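# Run console operating card steps 1-3, lever at HOLD

## Task

Carry out steps 1, 2 and 3 shown on the operating card and finish with the lever resting at HOLD. The task fails if the UNDER or OVER light ever turns on, or if the robot presses or pulls on any control too hard for too long. The console is loose on the table, so do not let it lift or tilt visibly and fall back. Anything that stays in its final state only because the gripper is holding it does not count. At the end, release everything and move the gripper away. Knocking or placing anything off the table also fails the task.

## Robot and tools

Robot: a single FANUC CRX-5iA six-joint arm with a Robotiq 2F-140 two-finger gripper. There is only one arm, so every command row drives that arm and its gripper together.

Frame: all reported positions are in the scene frame. Its origin sits on the table surface directly under the arm base, +z is up, and +y is to the left when facing along +x. The base may be slightly tilted against the table. end_effector_position (metres) is the point between the finger pads when closed, and end_effector_quat_wxyz is the hand orientation. The gripper fingers point along its own +z and open and close along its own y. Closed fingertips extend about 33 mm past that point, fully open ones about 9 mm. While closing, the tips travel roughly 24 mm further out from the arm, so keep that gap above surfaces. The printed hand position is less exact at long reach.

execute_actions: argument actions is a list holding either nothing, one action, or one wait. An empty list only reports the current state. An action is {"rows": [...], "steps": n} with 1 to 15 rows and steps from 1 to 15 (default 15); each step lasts 1/30 s, each row covers one step, and the final row repeats if steps outnumber rows. A wait is {"steps": n} with n up to 300 and no rows; it sends nothing new. Optional pictures (true/false) chooses whether camera images come back; by default they do. A refused call moves nothing.

Each row has exactly 9 numbers in this order: J1 waist, J2 shoulder, J3 elbow, J4 forearm roll, J5 wrist pitch, J6 wrist roll, then gripper position, gripper force_limit, gripper speed. The six joint values are absolute target angles in radians, in the same form as the Joint positions line, not offsets. Allowed ranges: J1 -3.491 to 3.491, J2 -3.140 to 3.140, J3 -1.187 to 4.328, J4 -3.316 to 3.316, J5 -3.140 to 3.140, J6 -3.927 to 3.927. True ends may differ by up to 0.010 rad. A target more than 0.010 rad outside a range, and beyond the current angle, gets the call refused; a target past the real end is clipped there and a "joint sent to its limit" line may appear (possibly about an earlier action).

The last three numbers are scaled to -1..1. position: +1 fully open (140 mm), about -0.8 pads touching, -1 closes until blocked. force_limit: about 14 N at -1, 60 N at 0, 107 N at +1 (for parts up to 40 mm wide). speed: about 30 mm/s at -1, 140 at 0, 250 at +1.

Motion limits: joint targets are rate-limited (2.62 rad/s waist and shoulder, 3.14 elbow, 3.93 wrist joints), take 0.5 s to accelerate, and joints are synchronised to arrive together. Each step, a target may lead the measured angle by at most 0.805 rad (J1, J2), 0.966 (J3) or 1.21 (J4-J6), and if targets would move the gripper more than 70 mm from where it is, all are pulled back toward the measured angles. Between calls the arm keeps heading for the last row sent until it has almost stopped moving or a step is HELD; after that only a new action makes it move or push further.

Result lines: Joint positions and Joint velocities list J1..J6 (rad, rad/s). object_status: 0 moving, 1 blocked while opening, 2 blocked while closing (a grip), 3 reached the request or pads met. To grasp, send -1 and confirm status 2. Stopped fingers hold until the position number changes by at least 0.01; to squeeze harder, raise force_limit and switch position between -1 and -0.98. position_measured is in counts (3 open, 230 pads together), not millimetres. HELD marks steps where your row was partly or wholly not sent. "joint command not followed" means the clearance checker altered targets (mounting parts count as arm). Flange force is the estimated outside force on the gripper; it has an offset, includes held weight, and is noisy during acceleration, reading "no reading" when unavailable. MOTOR HOT warns of overheating; OVER-TEMPERATURE FAULT means brakes were applied.

Faults to avoid: if contact torque reaches a joint's load limit (150 N m for J1-J3, 37.6 N m for J4-J6, held weight included) or any outside force on the arm reaches 150 N, the arm halts for 10 s, drops the rest of the call and yields to the contact. Press controls gently and briefly, never keep forcing a control, do not slam or drop things, do not make the loose console lift or tip, and keep everything on the table. Holding loads warms motors, even while idle.

zoom_image: camera (cam_head_left, cam_head_right or cam_wrist) and region [x0, y0, x1, y1] in pixels of that camera's latest image, origin top-left, at most 504 by 504. Head cameras are 896x504, the wrist camera 504x504 fisheye.

show_instructions: no arguments; returns the reference pages, here the operating card listing the steps. read_manual: optional section "licences"; only licence text. finished_scene: pass scene, the number of the current scene; it ends and grades it irreversibly, so first release the controls, confirm the lever is at HOLD with no UNDER/OVER light, and move the gripper clear.

Each tool is called after "Request:" as a command line: name --argument value for each argument, lists and objects as JSON in quotes; but a table of rows of numbers goes row by row, as --pt "numbers of a row", without its own name.

## Session

Request:
show_instructions

Request:
execute_actions --actions '[]'

Reference images for this scene: operating card.

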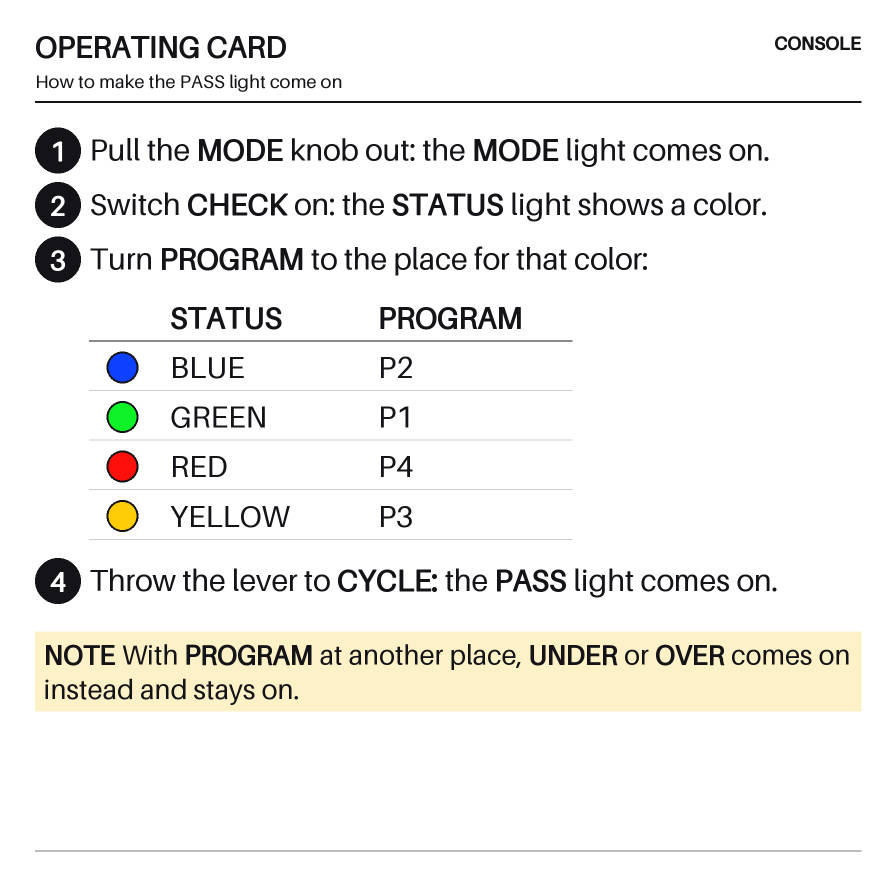

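Scene clock: 0.00 s of 7200.00 s.
end_effector_position=(+0.4702, +0.2121, +0.3491) position_measured=3 object_status=3 end_effector_quat_wxyz=(+0.040, -0.406, +0.913, -0.033)
Joint positions: [ 1.287  0.144 -0.753  1.114 -1.389 -2.674]
Joint velocities: [0.    0.    0.    0.001 0.001 0.001]
Flange force (N, the push that the arm receives, along the gripper's own x y z axes): no reading
camera_calibration (this result's frames):
cam_wrist: T_world_to_cam=[[-0.862551, 0.490187, -0.12539, 0.344638], [0.417184, 0.829231, 0.371931, -0.490132], [0.286293, 0.268499, -0.919752, 0.312241], [0, 0, 0, 1]] pos_world=[0.412351, 0.153659, 0.512695]

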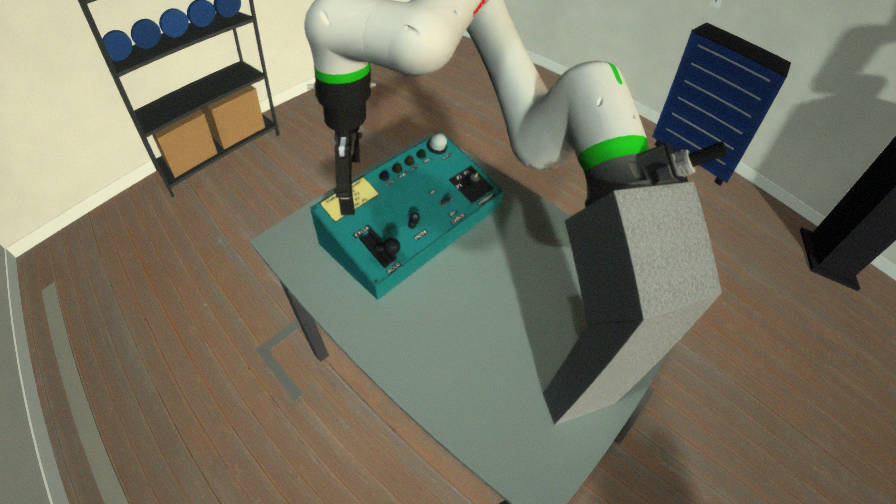

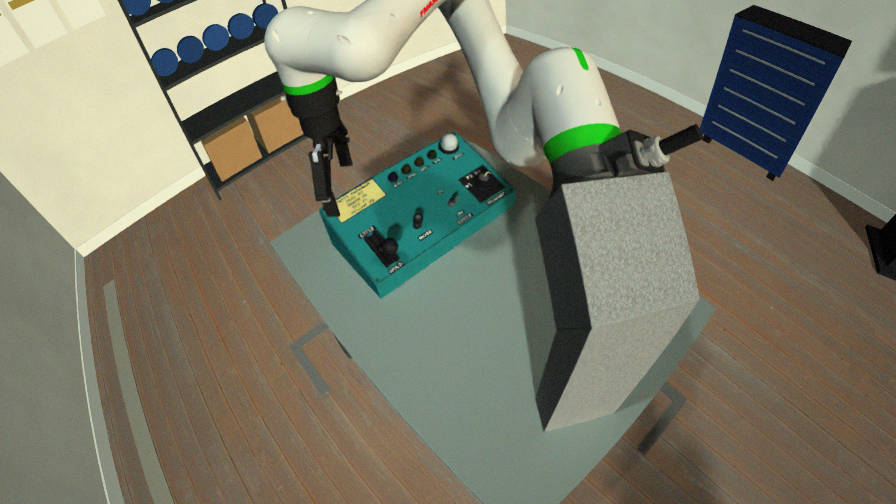

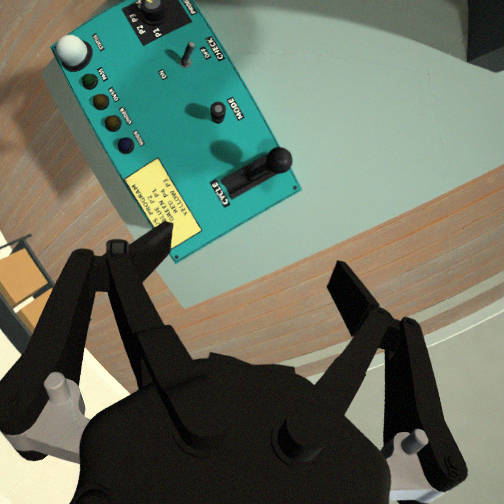

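Request:
execute_actions --actions '[{"rows":[[0.482,-0.201,-0.655,-1.57,0.8,-1.41,0,-0.3,0]]}]' --pictures false

Request:
execute_actions --actions '[{"steps":100}]'

Request:
zoom_image --camera "cam_head_left" --region '[300,110,520,310]'

Scene clock: 10.47 s of 7200.00 s.
end_effector_position=(+0.3461, +0.2495, +0.2759) position_measured=106 object_status=0 end_effector_quat_wxyz=(-0.161, -0.329, +0.889, +0.273)
Joint positions: [ 0.968  0.007 -0.714  0.555 -0.831 -2.176]
Joint velocities: [-0.87  -0.373  0.106 -1.842  1.838  1.357]
Flange force (N, the push that the arm receives, along the gripper's own x y z axes): [5.8 -7.0 1.8]
Steps of this call (steps 1 to 90: nothing new was sent; then 6.97 s passed at rest; steps 91 to 105: all 15 steps of this action). Readings (joint positions | what the end effector reports):
91: [1.287 0.144 -0.753 1.113 -1.389 -2.674] | position_measured=3 object_status=0
92: [1.283 0.143 -0.753 1.107 -1.383 -2.668] | position_measured=8 object_status=0
94: [1.258 0.132 -0.750 1.069 -1.345 -2.630] | position_measured=23 object_status=0
98: [1.167 0.093 -0.739 0.928 -1.204 -2.490] | position_measured=53 object_status=0
105: the state above

Scene clock: 13.80 s of 7200.00 s.
end_effector_position=(+0.4692, +0.0392, +0.1776) position_measured=129 object_status=3 end_effector_quat_wxyz=(+0.080, +0.692, +0.708, +0.113)
Joint positions: [ 0.482 -0.201 -0.655 -1.57   0.8   -1.41 ]
Joint velocities: [-0.001 -0.    -0.     0.    -0.    -0.001]
Flange force (N, the push that the arm receives, along the gripper's own x y z axes): [0.0 -4.1 -5.0]
Steps of this call (steps 1 to 75: the robot went on to your last target; steps 76 to 100: nothing new was sent). Readings (joint positions | what the end effector reports):
1: [0.940 -0.005 -0.711 0.493 -0.769 -2.132] | position_measured=114 object_status=0
2: [0.915 -0.016 -0.708 0.435 -0.711 -2.092] | position_measured=121 object_status=0
4: [0.872 -0.034 -0.703 0.327 -0.602 -2.025] | position_measured=129 object_status=0
8: [0.810 -0.061 -0.695 0.139 -0.415 -1.926] | position_measured=129 object_status=0
100: the state above
The arm was judged still, so your last target was given up. Only a new action makes it travel on or press farther. Fingers that are still opening or closing keep moving.
camera_calibration (this result's frames):
cam_wrist: T_world_to_cam=[[0.93907, 0.234601, 0.251216, -0.495142], [0.13553, -0.92437, 0.356612, -0.0789163], [0.315878, -0.300836, -0.899844, 0.206077], [0, 0, 0, 1]] pos_world=[0.410574, 0.105209, 0.337967]

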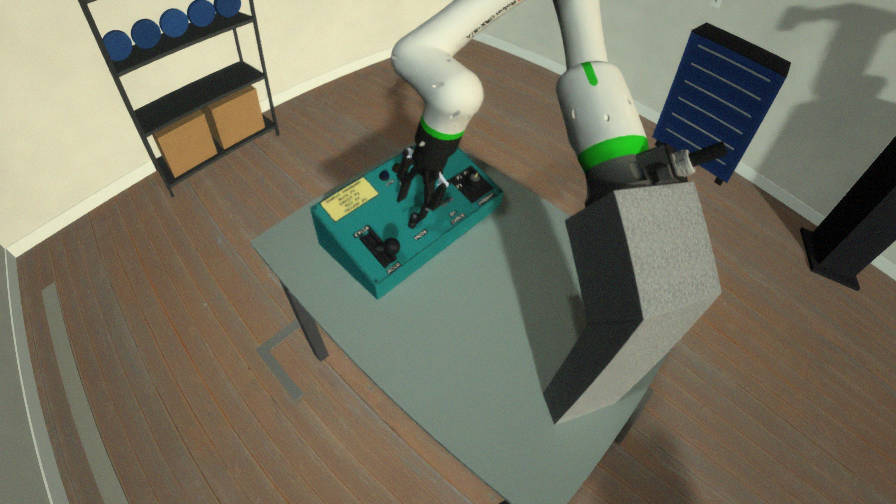

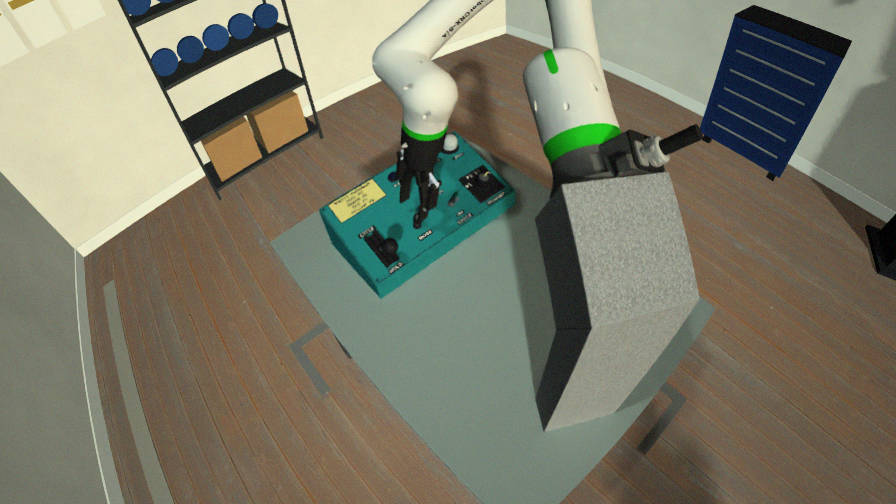

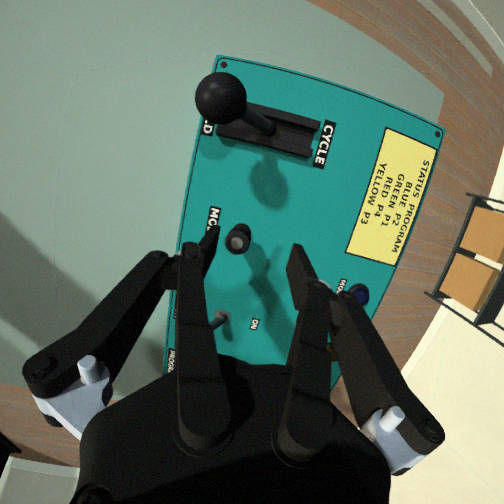

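Region (300, 110, 520, 310) of cam_head_left's 896x504 image, scaled by 2.291, with more detail than that image has; it fills the top 458 rows of this view, and the rest is white.

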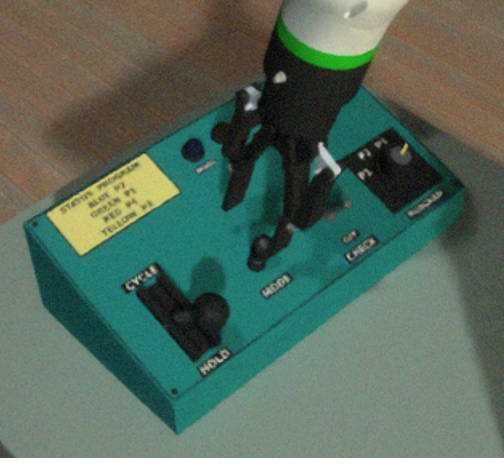

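Request:
execute_actions --actions '[{"rows":[[0.455,-0.14,-0.63,-1.57,0.8,-1.41,0,-0.3,0],[0.455,-0.14,-0.63,-1.57,0.8,-1.41,0,-0.3,0],[0.415,-0.06,-0.57,-1.57,0.8,-1.41,0,-0.3,0]]}]'

Request:
zoom_image --camera "cam_wrist" --region '[190,190,330,330]'

Request:
zoom_image --camera "cam_head_left" --region '[370,160,460,250]'

Scene clock: 21.63 s of 7200.00 s.
end_effector_position=(+0.4659, +0.0370, +0.1351) position_measured=129 object_status=3 end_effector_quat_wxyz=(+0.074, +0.690, +0.716, +0.071)
Joint positions: [ 0.415 -0.061 -0.571 -1.57   0.8   -1.41 ]
Joint velocities: [-0.005  0.011  0.007 -0.002 -0.001 -0.002]
Flange force (N, the push that the arm receives, along the gripper's own x y z axes): [-3.3 -5.0 1.5]
Steps of this call (steps 1 to 90: nothing new was sent; then 4.33 s passed at rest; steps 91 to 105: all 15 steps of this action). Readings (joint positions | what the end effector reports):
91: [0.482 -0.201 -0.655 -1.570 0.800 -1.410] | position_measured=129 object_status=3
92: [0.480 -0.197 -0.653 -1.570 0.800 -1.410] | position_measured=129 object_status=3
94: [0.469 -0.172 -0.642 -1.570 0.800 -1.410] | position_measured=129 object_status=3
98: [0.431 -0.093 -0.593 -1.570 0.800 -1.410] | position_measured=129 object_status=3
105: the state above
camera_calibration (this result's frames):
cam_wrist: T_world_to_cam=[[0.951652, 0.253145, 0.174001, -0.47705], [0.167929, -0.903049, 0.395352, -0.0865218], [0.257213, -0.347018, -0.901898, 0.197555], [0, 0, 0, 1]] pos_world=[0.417702, 0.111184, 0.295389]

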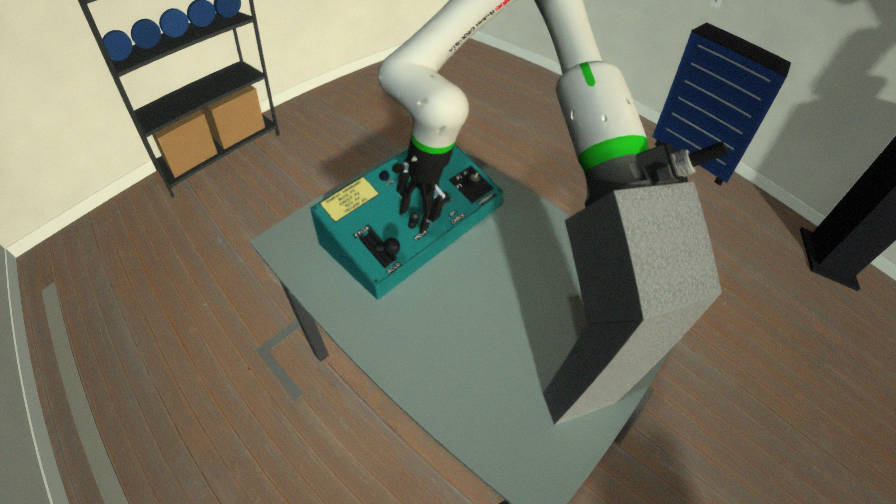

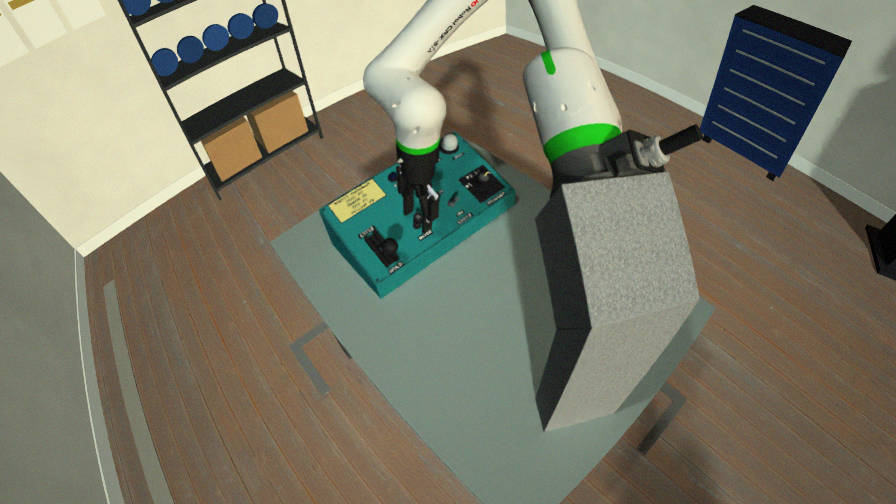

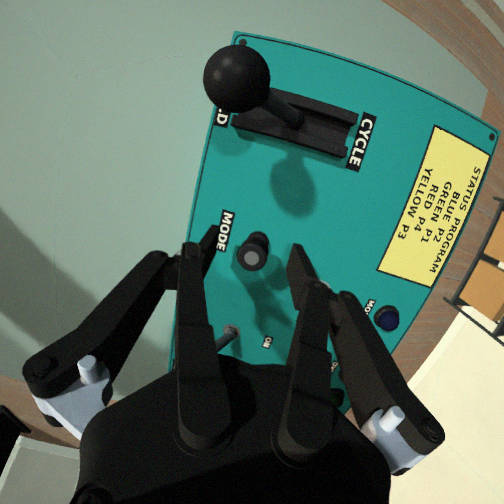

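Region (190, 190, 330, 330) of cam_wrist's 504x504 image, scaled by 3.600, with more detail than that image has.

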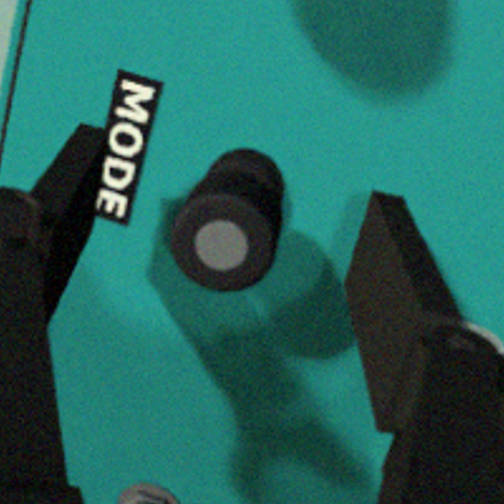

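Region (370, 160, 460, 250) of cam_head_left's 896x504 image, scaled by 5.600, with more detail than that image has.

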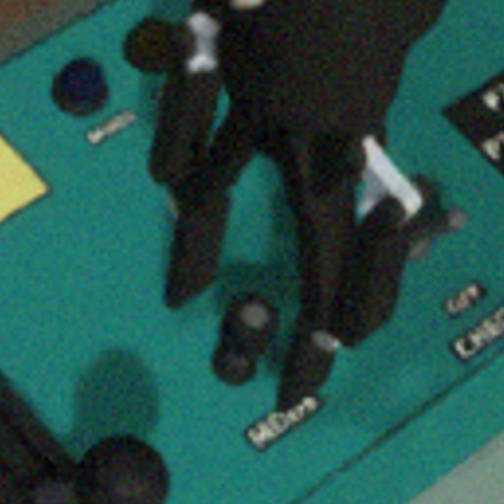

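Request:
execute_actions --actions '[{"rows":[[0.405,-0.036,-0.554,-1.57,0.8,-1.41,-1,-0.3,0]]}]' --pictures false

Request:
execute_actions --actions '[{"rows":[[0.419,-0.07,-0.579,-1.57,0.8,-1.41,-1,-0.3,0]]}]'

Scene clock: 30.10 s of 7200.00 s.
end_effector_position=(+0.4662, +0.0372, +0.1276) position_measured=194 object_status=0 end_effector_quat_wxyz=(+0.074, +0.690, +0.717, +0.065)
Joint positions: [ 0.405 -0.036 -0.554 -1.57   0.8   -1.41 ]
Joint velocities: [0.001 0.002 0.    0.    0.001 0.001]
Flange force (N, the push that the arm receives, along the gripper's own x y z axes): [-5.6 22.0 -48.3]
Steps of this call (steps 1 to 15: the robot went on to your last target; steps 16 to 90: nothing new was sent; then 4.97 s passed at rest; steps 91 to 105: all 15 steps of this action). Readings (joint positions | what the end effector reports):
91: [0.415 -0.060 -0.570 -1.570 0.800 -1.410] | position_measured=129 object_status=0
92: [0.413 -0.056 -0.567 -1.570 0.800 -1.410] | position_measured=133 object_status=0
94: [0.409 -0.045 -0.560 -1.570 0.800 -1.410] | position_measured=148 object_status=0
98: [0.406 -0.037 -0.555 -1.570 0.800 -1.410] | position_measured=179 object_status=0
105: the state above

Scene clock: 30.60 s of 7200.00 s.
end_effector_position=(+0.4641, +0.0368, +0.1376) position_measured=194 object_status=2 end_effector_quat_wxyz=(+0.074, +0.690, +0.716, +0.073)
Joint positions: [ 0.419 -0.07  -0.579 -1.57   0.8   -1.41 ]
Joint velocities: [ 0.001 -0.001 -0.001  0.003  0.001  0.001]
Flange force (N, the push that the arm receives, along the gripper's own x y z axes): [1.8 -10.1 -8.0]
Steps of this call (steps 1 to 15: all 15 steps of this action). Readings (joint positions | what the end effector reports):
1: [0.405 -0.036 -0.554 -1.570 0.800 -1.410] | position_measured=194 object_status=2
2: [0.406 -0.039 -0.556 -1.570 0.800 -1.410] | position_measured=194 object_status=2
4: [0.413 -0.055 -0.568 -1.570 0.800 -1.410] | position_measured=194 object_status=2
8: [0.418 -0.068 -0.578 -1.570 0.800 -1.410] | position_measured=194 object_status=2
15: the state above
camera_calibration (this result's frames):
cam_wrist: T_world_to_cam=[[0.951032, 0.253842, 0.176357, -0.475764], [0.168333, -0.903887, 0.393258, -0.0872243], [0.259232, -0.344314, -0.902356, 0.199226], [0, 0, 0, 1]] pos_world=[0.415504, 0.110524, 0.297978]

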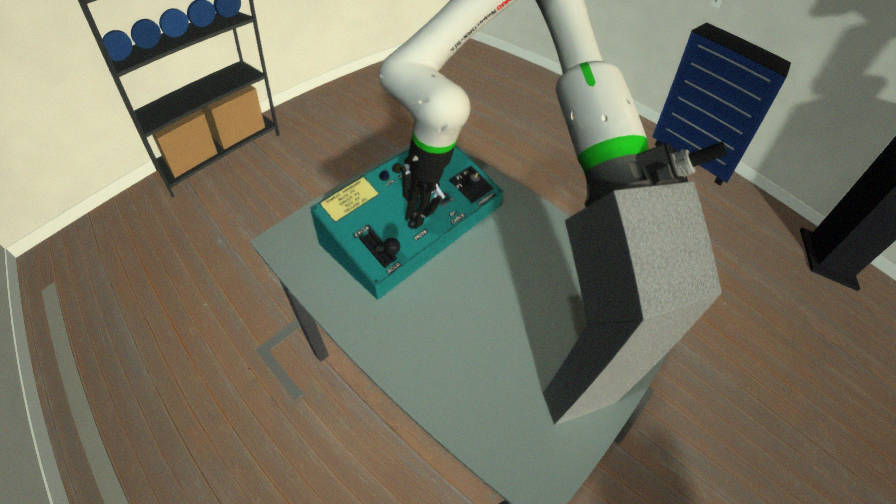

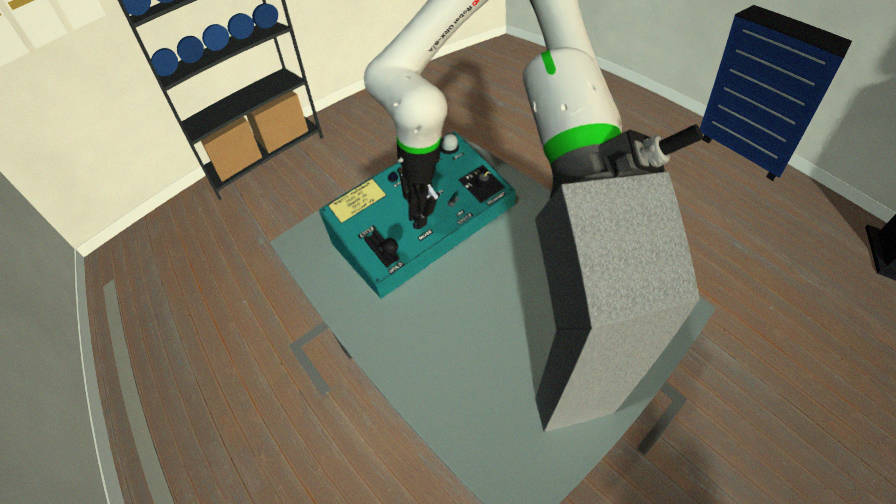

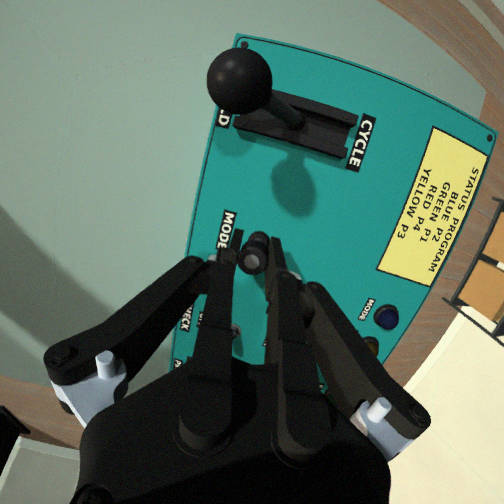

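Request:
execute_actions --actions '[{"rows":[[0.425,-0.084,-0.591,-1.57,0.8,-1.41,-1,-0.3,0]],"steps":10}]' --pictures false

Request:
execute_actions --actions '[{"rows":[[0.425,-0.084,-0.591,-1.57,0.8,-1.41,0.45,-0.7,0.4]],"steps":9}]' --pictures false

Request:
execute_actions --actions '[{"rows":[[0.482,-0.201,-0.665,-1.57,0.8,-1.41,0.45,-0.7,0.4]],"steps":11}]' --pictures false

Request:
execute_actions --actions '[{"rows":[[0.17,-0.46,-0.79,-1.376,0.524,-1.45,0.45,-0.7,0.4]]}]' --pictures false

Request:
execute_actions --actions '[{"steps":15}]'

Scene clock: 40.73 s of 7200.00 s.
end_effector_position=(+0.4624, +0.0367, +0.1416) position_measured=195 object_status=2 end_effector_quat_wxyz=(+0.074, +0.689, +0.717, +0.076)
Joint positions: [ 0.425 -0.084 -0.591 -1.57   0.8   -1.41 ]
Joint velocities: [ 0.002 -0.004 -0.004 -0.001 -0.    -0.001]
Flange force (N, the push that the arm receives, along the gripper's own x y z axes): [5.0 -2.7 -7.6]
Steps of this call (steps 1 to 15: the robot went on to your last target; steps 16 to 90: nothing new was sent; then 6.80 s passed at rest; steps 91 to 100: all 10 steps of this action). Readings (joint positions | what the end effector reports):
91: [0.419 -0.070 -0.579 -1.570 0.800 -1.410] | position_measured=194 object_status=2
92: [0.420 -0.073 -0.581 -1.570 0.800 -1.410] | position_measured=194 object_status=2
94: [0.423 -0.079 -0.587 -1.570 0.800 -1.410] | position_measured=194 object_status=2
98: [0.425 -0.083 -0.590 -1.570 0.800 -1.410] | position_measured=195 object_status=2
100: the state above

Scene clock: 41.03 s of 7200.00 s.
end_effector_position=(+0.4623, +0.0367, +0.1417) position_measured=119 object_status=0 end_effector_quat_wxyz=(+0.074, +0.689, +0.717, +0.076)
Joint positions: [ 0.425 -0.084 -0.591 -1.57   0.8   -1.41 ]
Joint velocities: [ 0.001 -0.001  0.     0.002  0.     0.002]
Flange force (N, the push that the arm receives, along the gripper's own x y z axes): [-3.3 -4.8 0.8]
Steps of this call (steps 1 to 9: all 9 steps of this action). Readings (joint positions | what the end effector reports):
1: [0.425 -0.084 -0.591 -1.570 0.800 -1.410] | position_measured=195 object_status=0
2: [0.425 -0.084 -0.591 -1.570 0.800 -1.410] | position_measured=195 object_status=0
4: [0.425 -0.084 -0.591 -1.570 0.800 -1.410] | position_measured=169 object_status=0
8: [0.425 -0.084 -0.591 -1.570 0.800 -1.410] | position_measured=129 object_status=0
9: the state above

Scene clock: 41.40 s of 7200.00 s.
end_effector_position=(+0.4624, +0.0392, +0.1760) position_measured=72 object_status=3 end_effector_quat_wxyz=(+0.078, +0.690, +0.711, +0.110)
Joint positions: [ 0.481 -0.199 -0.663 -1.57   0.8   -1.41 ]
Joint velocities: [ 0.016 -0.03  -0.02   0.001  0.    -0.001]
Flange force (N, the push that the arm receives, along the gripper's own x y z axes): [-8.9 -2.2 -6.6]
Steps of this call (steps 1 to 11: all 11 steps of this action). Readings (joint positions | what the end effector reports):
1: [0.425 -0.084 -0.591 -1.570 0.800 -1.410] | position_measured=109 object_status=0
2: [0.427 -0.088 -0.594 -1.570 0.800 -1.410] | position_measured=99 object_status=0
4: [0.439 -0.113 -0.610 -1.570 0.800 -1.410] | position_measured=79 object_status=0
8: [0.474 -0.184 -0.654 -1.570 0.800 -1.410] | position_measured=72 object_status=0
11: the state above

Scene clock: 41.90 s of 7200.00 s.
end_effector_position=(+0.4711, -0.0754, +0.1702) position_measured=72 object_status=3 end_effector_quat_wxyz=(+0.129, +0.703, +0.686, +0.141)
Joint positions: [ 0.186 -0.447 -0.783 -1.386  0.539 -1.448]
Joint velocities: [-0.309 -0.256 -0.123  0.191 -0.271 -0.04 ]
Flange force (N, the push that the arm receives, along the gripper's own x y z axes): no reading
Steps of this call (steps 1 to 15: all 15 steps of this action). Readings (joint positions | what the end effector reports):
1: [0.481 -0.200 -0.664 -1.570 0.800 -1.410] | position_measured=72 object_status=3
2: [0.478 -0.204 -0.666 -1.568 0.797 -1.410] | position_measured=72 object_status=3
4: [0.453 -0.226 -0.677 -1.552 0.774 -1.414] | position_measured=72 object_status=3
8: [0.345 -0.316 -0.721 -1.485 0.679 -1.428] | position_measured=72 object_status=3
15: the state above

Scene clock: 42.40 s of 7200.00 s.
end_effector_position=(+0.4704, -0.0814, +0.1707) position_measured=72 object_status=3 end_effector_quat_wxyz=(+0.132, +0.702, +0.685, +0.142)
Joint positions: [ 0.17  -0.46  -0.79  -1.376  0.524 -1.45 ]
Joint velocities: [-0.002  0.001  0.    -0.001  0.001  0.001]
Flange force (N, the push that the arm receives, along the gripper's own x y z axes): no reading
Steps of this call (steps 1 to 15: the robot went on to your last target). Readings (joint positions | what the end effector reports):
1: [0.178 -0.453 -0.787 -1.381 0.531 -1.449] | position_measured=72 object_status=3
2: [0.174 -0.457 -0.788 -1.378 0.528 -1.449] | position_measured=72 object_status=3
4: [0.172 -0.459 -0.789 -1.377 0.525 -1.450] | position_measured=72 object_status=3
8: [0.170 -0.460 -0.790 -1.376 0.524 -1.450] | position_measured=72 object_status=3
15: the state above
camera_calibration (this result's frames):
cam_wrist: T_world_to_cam=[[0.916635, 0.191335, 0.350959, -0.476315], [0.0431816, -0.920258, 0.388923, -0.149865], [0.397387, -0.341345, -0.851802, 0.113371], [0, 0, 0, 1]] pos_world=[0.398026, -0.00808019, 0.322023]

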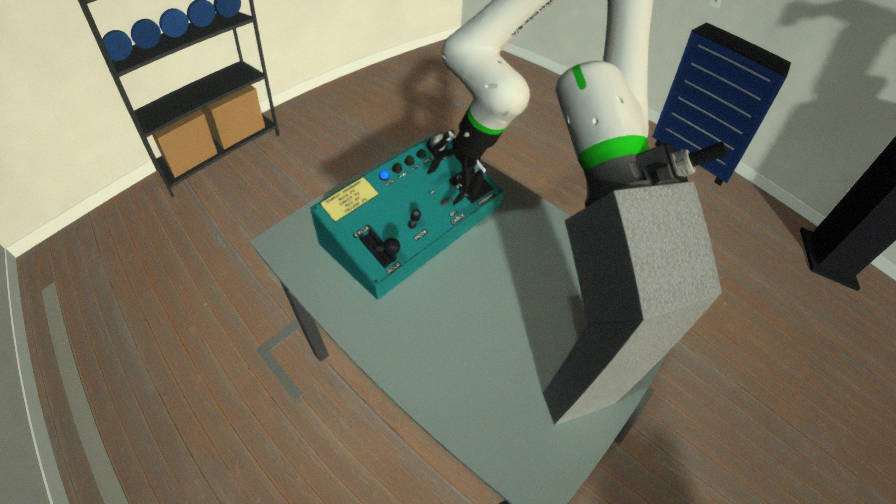

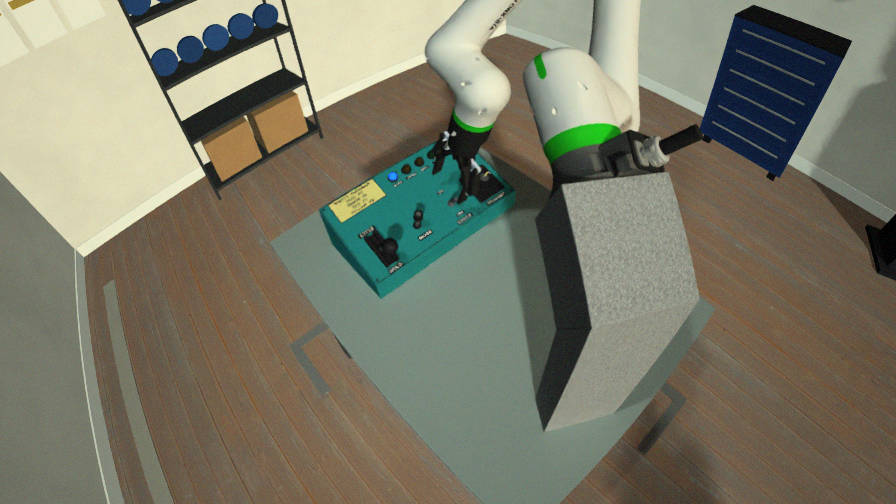

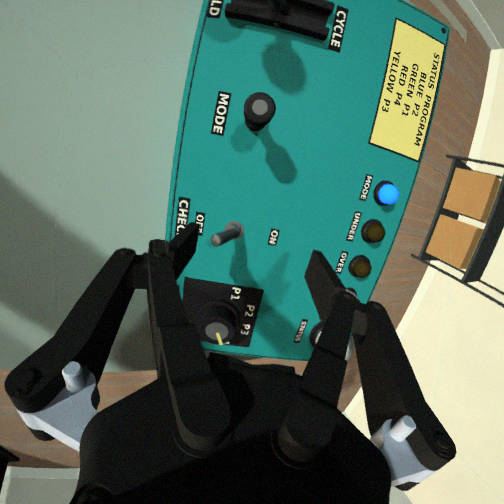

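Request:
execute_actions --actions '[{"rows":[[0.134,-0.33,-0.714,-1.376,0.524,-1.45,0.45,-0.7,0.4]]}]' --pictures false

Request:
execute_actions --actions '[{"rows":[[0.134,-0.33,-0.714,-1.376,0.524,-1.45,-0.45,-0.7,0.2]]}]' --pictures false

Request:
execute_actions --actions '[{"rows":[[0.134,-0.33,-0.714,-1.376,0.524,-1.45,0.1,-0.7,0.2]]}]'

Scene clock: 50.23 s of 7200.00 s.
end_effector_position=(+0.4728, -0.0808, +0.1378) position_measured=72 object_status=3 end_effector_quat_wxyz=(+0.117, +0.701, +0.694, +0.114)
Joint positions: [ 0.134 -0.331 -0.714 -1.376  0.524 -1.45 ]
Joint velocities: [-0.001  0.007  0.004 -0.    -0.     0.001]
Flange force (N, the push that the arm receives, along the gripper's own x y z axes): no reading
Steps of this call (steps 1 to 15: the robot went on to your last target; steps 16 to 90: nothing new was sent; then 4.33 s passed at rest; steps 91 to 105: all 15 steps of this action). Readings (joint positions | what the end effector reports):
91: [0.170 -0.460 -0.790 -1.376 0.524 -1.450] | position_measured=72 object_status=3
92: [0.169 -0.456 -0.788 -1.376 0.524 -1.450] | position_measured=72 object_status=3
94: [0.162 -0.431 -0.773 -1.376 0.524 -1.450] | position_measured=72 object_status=3
98: [0.140 -0.352 -0.727 -1.376 0.524 -1.450] | position_measured=72 object_status=3
105: the state above

Scene clock: 50.73 s of 7200.00 s.
end_effector_position=(+0.4728, -0.0808, +0.1377) position_measured=186 object_status=0 end_effector_quat_wxyz=(+0.117, +0.701, +0.695, +0.114)
Joint positions: [ 0.134 -0.33  -0.714 -1.376  0.524 -1.45 ]
Joint velocities: [ 0.    -0.001  0.    -0.     0.     0.001]
Flange force (N, the push that the arm receives, along the gripper's own x y z axes): no reading
Steps of this call (steps 1 to 15: all 15 steps of this action). Readings (joint positions | what the end effector reports):
1: [0.134 -0.330 -0.714 -1.376 0.524 -1.450] | position_measured=72 object_status=0
2: [0.134 -0.330 -0.714 -1.376 0.524 -1.450] | position_measured=77 object_status=0
4: [0.134 -0.330 -0.714 -1.376 0.524 -1.450] | position_measured=95 object_status=0
8: [0.134 -0.330 -0.714 -1.376 0.524 -1.450] | position_measured=130 object_status=0
15: the state above

Scene clock: 51.23 s of 7200.00 s.
end_effector_position=(+0.4728, -0.0808, +0.1377) position_measured=117 object_status=3 end_effector_quat_wxyz=(+0.117, +0.701, +0.695, +0.114)
Joint positions: [ 0.134 -0.33  -0.714 -1.376  0.524 -1.45 ]
Joint velocities: [ 0.    -0.    -0.    -0.     0.    -0.002]
Flange force (N, the push that the arm receives, along the gripper's own x y z axes): no reading
Steps of this call (steps 1 to 15: all 15 steps of this action). Readings (joint positions | what the end effector reports):
1: [0.134 -0.330 -0.714 -1.376 0.524 -1.450] | position_measured=186 object_status=0
2: [0.134 -0.330 -0.714 -1.376 0.524 -1.450] | position_measured=181 object_status=0
4: [0.134 -0.330 -0.714 -1.376 0.524 -1.450] | position_measured=163 object_status=0
8: [0.134 -0.330 -0.714 -1.376 0.524 -1.450] | position_measured=128 object_status=0
15: the state above
camera_calibration (this result's frames):
cam_wrist: T_world_to_cam=[[0.933461, 0.209614, 0.291052, -0.46519], [0.0787741, -0.911457, 0.403783, -0.154734], [0.34992, -0.353989, -0.867322, 0.108032], [0, 0, 0, 1]] pos_world=[0.408623, -0.00528079, 0.291573]

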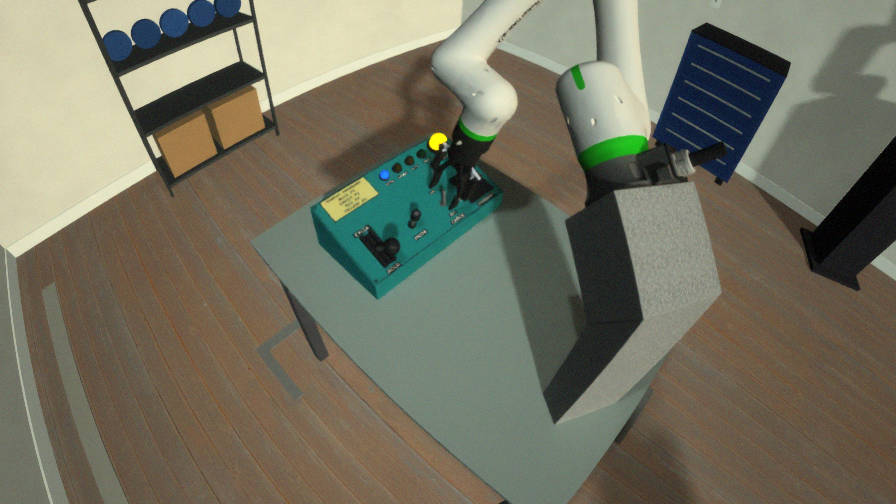

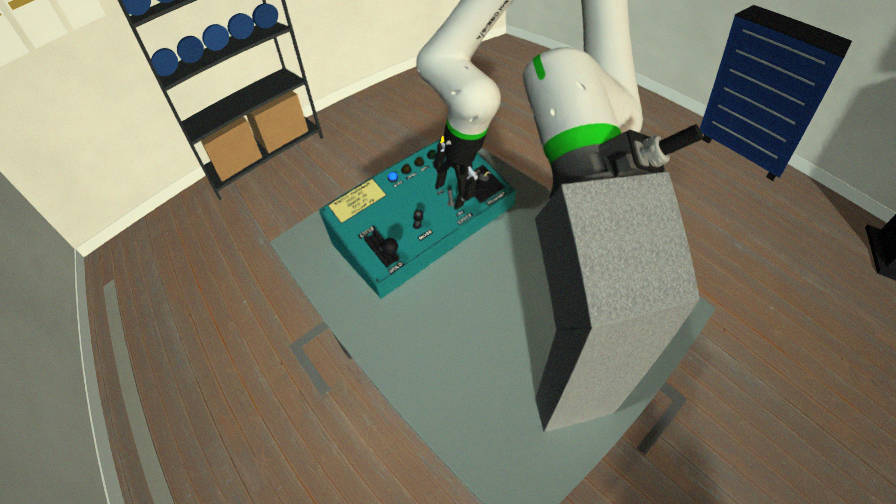

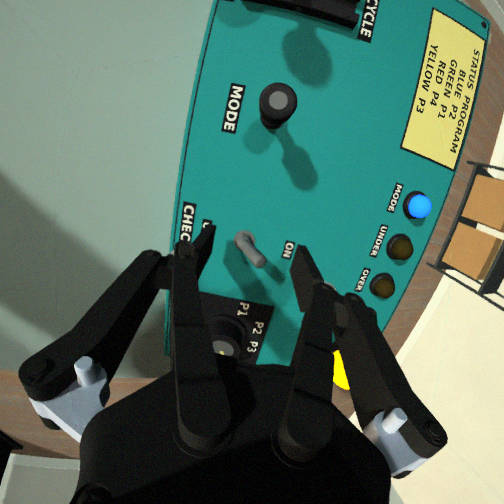

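Request:
execute_actions --actions '[{"rows":[[0.175,-0.48,-0.8,-1.376,0.524,-1.45,0.1,-0.4,0]],"steps":12}]' --pictures false

Request:
execute_actions --actions '[{"rows":[[-0.434,-0.6,-0.755,-1.57,0,-0.9,0.1,-0.4,0]]}]' --pictures false

Request:
execute_actions --actions '[{"steps":18}]' --pictures false

Request:
execute_actions --actions '[{"rows":[[-0.434,-0.455,-0.672,-1.57,0,-0.9,0.1,-0.4,0]]}]'

Request:
zoom_image --camera "cam_wrist" --region '[180,180,330,330]'

Scene clock: 61.43 s of 7200.00 s.
end_effector_position=(+0.4709, -0.0820, +0.1751) position_measured=117 object_status=3 end_effector_quat_wxyz=(+0.134, +0.703, +0.683, +0.145)
Joint positions: [ 0.174 -0.478 -0.799 -1.376  0.524 -1.45 ]
Joint velocities: [ 0.009 -0.026 -0.017 -0.002 -0.     0.001]
Flange force (N, the push that the arm receives, along the gripper's own x y z axes): no reading
Steps of this call (steps 1 to 15: the robot went on to your last target; steps 16 to 90: nothing new was sent; then 6.80 s passed at rest; steps 91 to 102: all 12 steps of this action). Readings (joint positions | what the end effector reports):
91: [0.134 -0.330 -0.714 -1.376 0.524 -1.450] | position_measured=117 object_status=3
92: [0.135 -0.334 -0.716 -1.376 0.524 -1.450] | position_measured=117 object_status=3
94: [0.142 -0.359 -0.731 -1.376 0.524 -1.450] | position_measured=117 object_status=3
98: [0.166 -0.448 -0.781 -1.376 0.524 -1.450] | position_measured=117 object_status=3
102: the state above

Scene clock: 61.93 s of 7200.00 s.
end_effector_position=(+0.4566, -0.1706, +0.1666) position_measured=117 object_status=3 end_effector_quat_wxyz=(+0.150, +0.657, +0.732, +0.103)
Joint positions: [-0.285 -0.572 -0.766 -1.522  0.128 -1.035]
Joint velocities: [-1.098 -0.21   0.079 -0.345 -0.935  0.984]
Flange force (N, the push that the arm receives, along the gripper's own x y z axes): no reading
Steps of this call (steps 1 to 15: all 15 steps of this action). Readings (joint positions | what the end effector reports):
1: [0.174 -0.479 -0.799 -1.376 0.524 -1.450] | position_measured=117 object_status=3
2: [0.171 -0.480 -0.799 -1.377 0.520 -1.446] | position_measured=117 object_status=3
4: [0.146 -0.486 -0.798 -1.385 0.498 -1.423] | position_measured=117 object_status=3
8: [0.026 -0.512 -0.788 -1.424 0.395 -1.315] | position_measured=117 object_status=3
15: the state above

Scene clock: 62.53 s of 7200.00 s.
end_effector_position=(+0.4596, -0.2032, +0.1726) position_measured=117 object_status=3 end_effector_quat_wxyz=(+0.170, +0.635, +0.748, +0.093)
Joint positions: [-0.434 -0.6   -0.755 -1.57   0.    -0.9  ]
Joint velocities: [ 0.001  0.001 -0.    -0.    -0.    -0.   ]
Flange force (N, the push that the arm receives, along the gripper's own x y z axes): no reading
Steps of this call (steps 1 to 18: the robot went on to your last target). Readings (joint positions | what the end effector reports):
1: [-0.320 -0.578 -0.763 -1.534 0.098 -1.003] | position_measured=117 object_status=3
2: [-0.350 -0.584 -0.761 -1.543 0.072 -0.975] | position_measured=117 object_status=3
4: [-0.398 -0.593 -0.758 -1.558 0.031 -0.933] | position_measured=117 object_status=3
8: [-0.432 -0.600 -0.755 -1.570 0.001 -0.901] | position_measured=117 object_status=3
18: the state above

Scene clock: 63.03 s of 7200.00 s.
end_effector_position=(+0.4644, -0.2009, +0.1350) position_measured=117 object_status=3 end_effector_quat_wxyz=(+0.140, +0.637, +0.753, +0.087)
Joint positions: [-0.434 -0.456 -0.672 -1.57   0.    -0.9  ]
Joint velocities: [ 0.     0.008  0.004 -0.001  0.001 -0.001]
Flange force (N, the push that the arm receives, along the gripper's own x y z axes): no reading
Steps of this call (steps 1 to 15: all 15 steps of this action). Readings (joint positions | what the end effector reports):
1: [-0.434 -0.600 -0.755 -1.570 0.000 -0.900] | position_measured=117 object_status=3
2: [-0.434 -0.596 -0.752 -1.570 0.000 -0.900] | position_measured=117 object_status=3
4: [-0.434 -0.571 -0.738 -1.570 0.000 -0.900] | position_measured=117 object_status=3
8: [-0.434 -0.485 -0.689 -1.570 0.000 -0.900] | position_measured=117 object_status=3
15: the state above
camera_calibration (this result's frames):
cam_wrist: T_world_to_cam=[[0.887969, 0.381259, 0.257203, -0.371253], [0.220206, -0.843441, 0.490016, -0.326107], [0.403758, -0.378482, -0.832905, 0.0316117], [0, 0, 0, 1]] pos_world=[0.388709, -0.121544, 0.281614]

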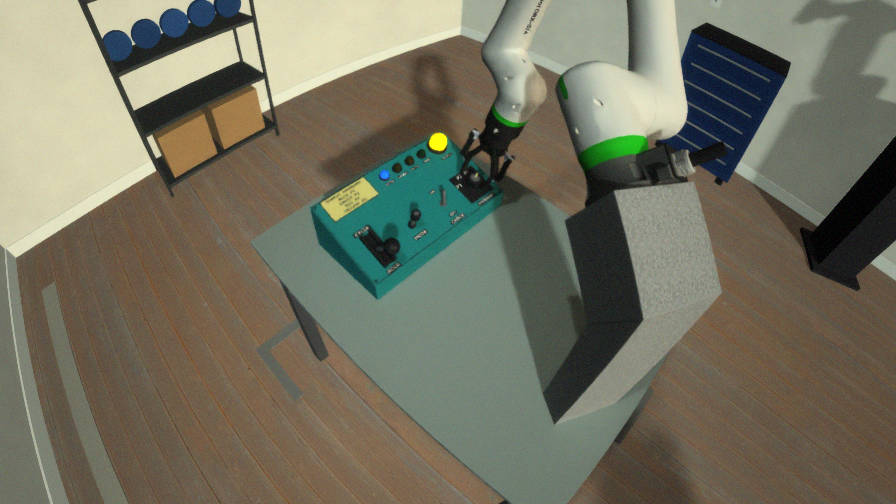

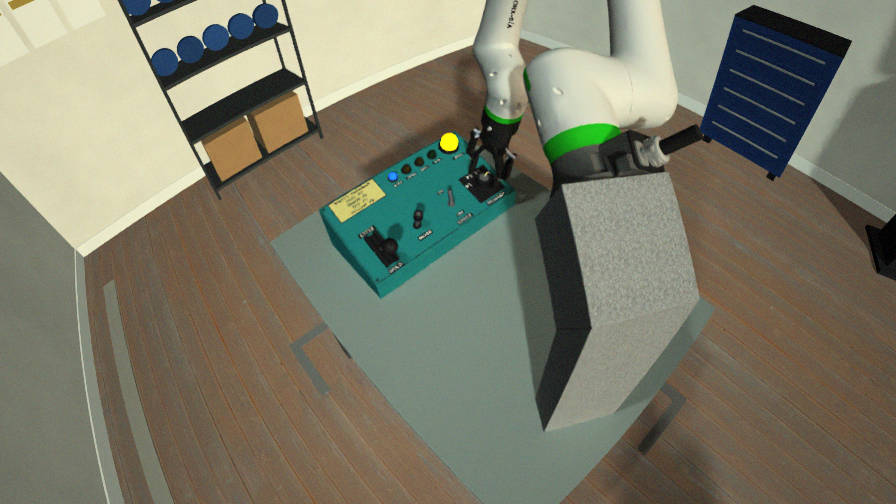

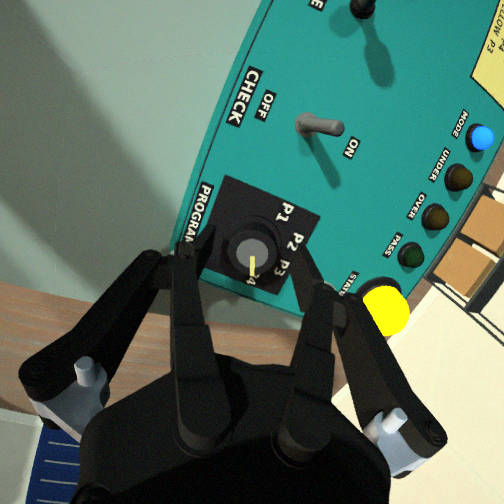

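Region (180, 180, 330, 330) of cam_wrist's 504x504 image, scaled by 3.360, with more detail than that image has.

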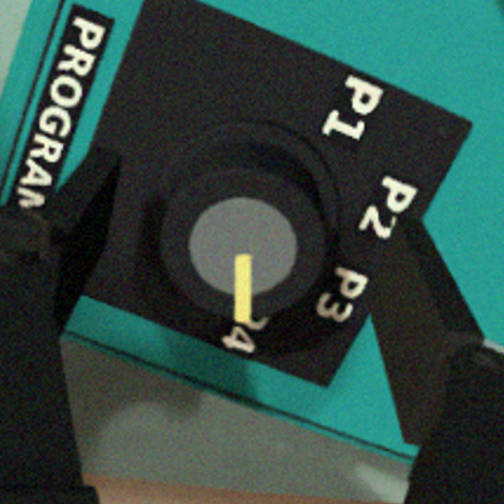

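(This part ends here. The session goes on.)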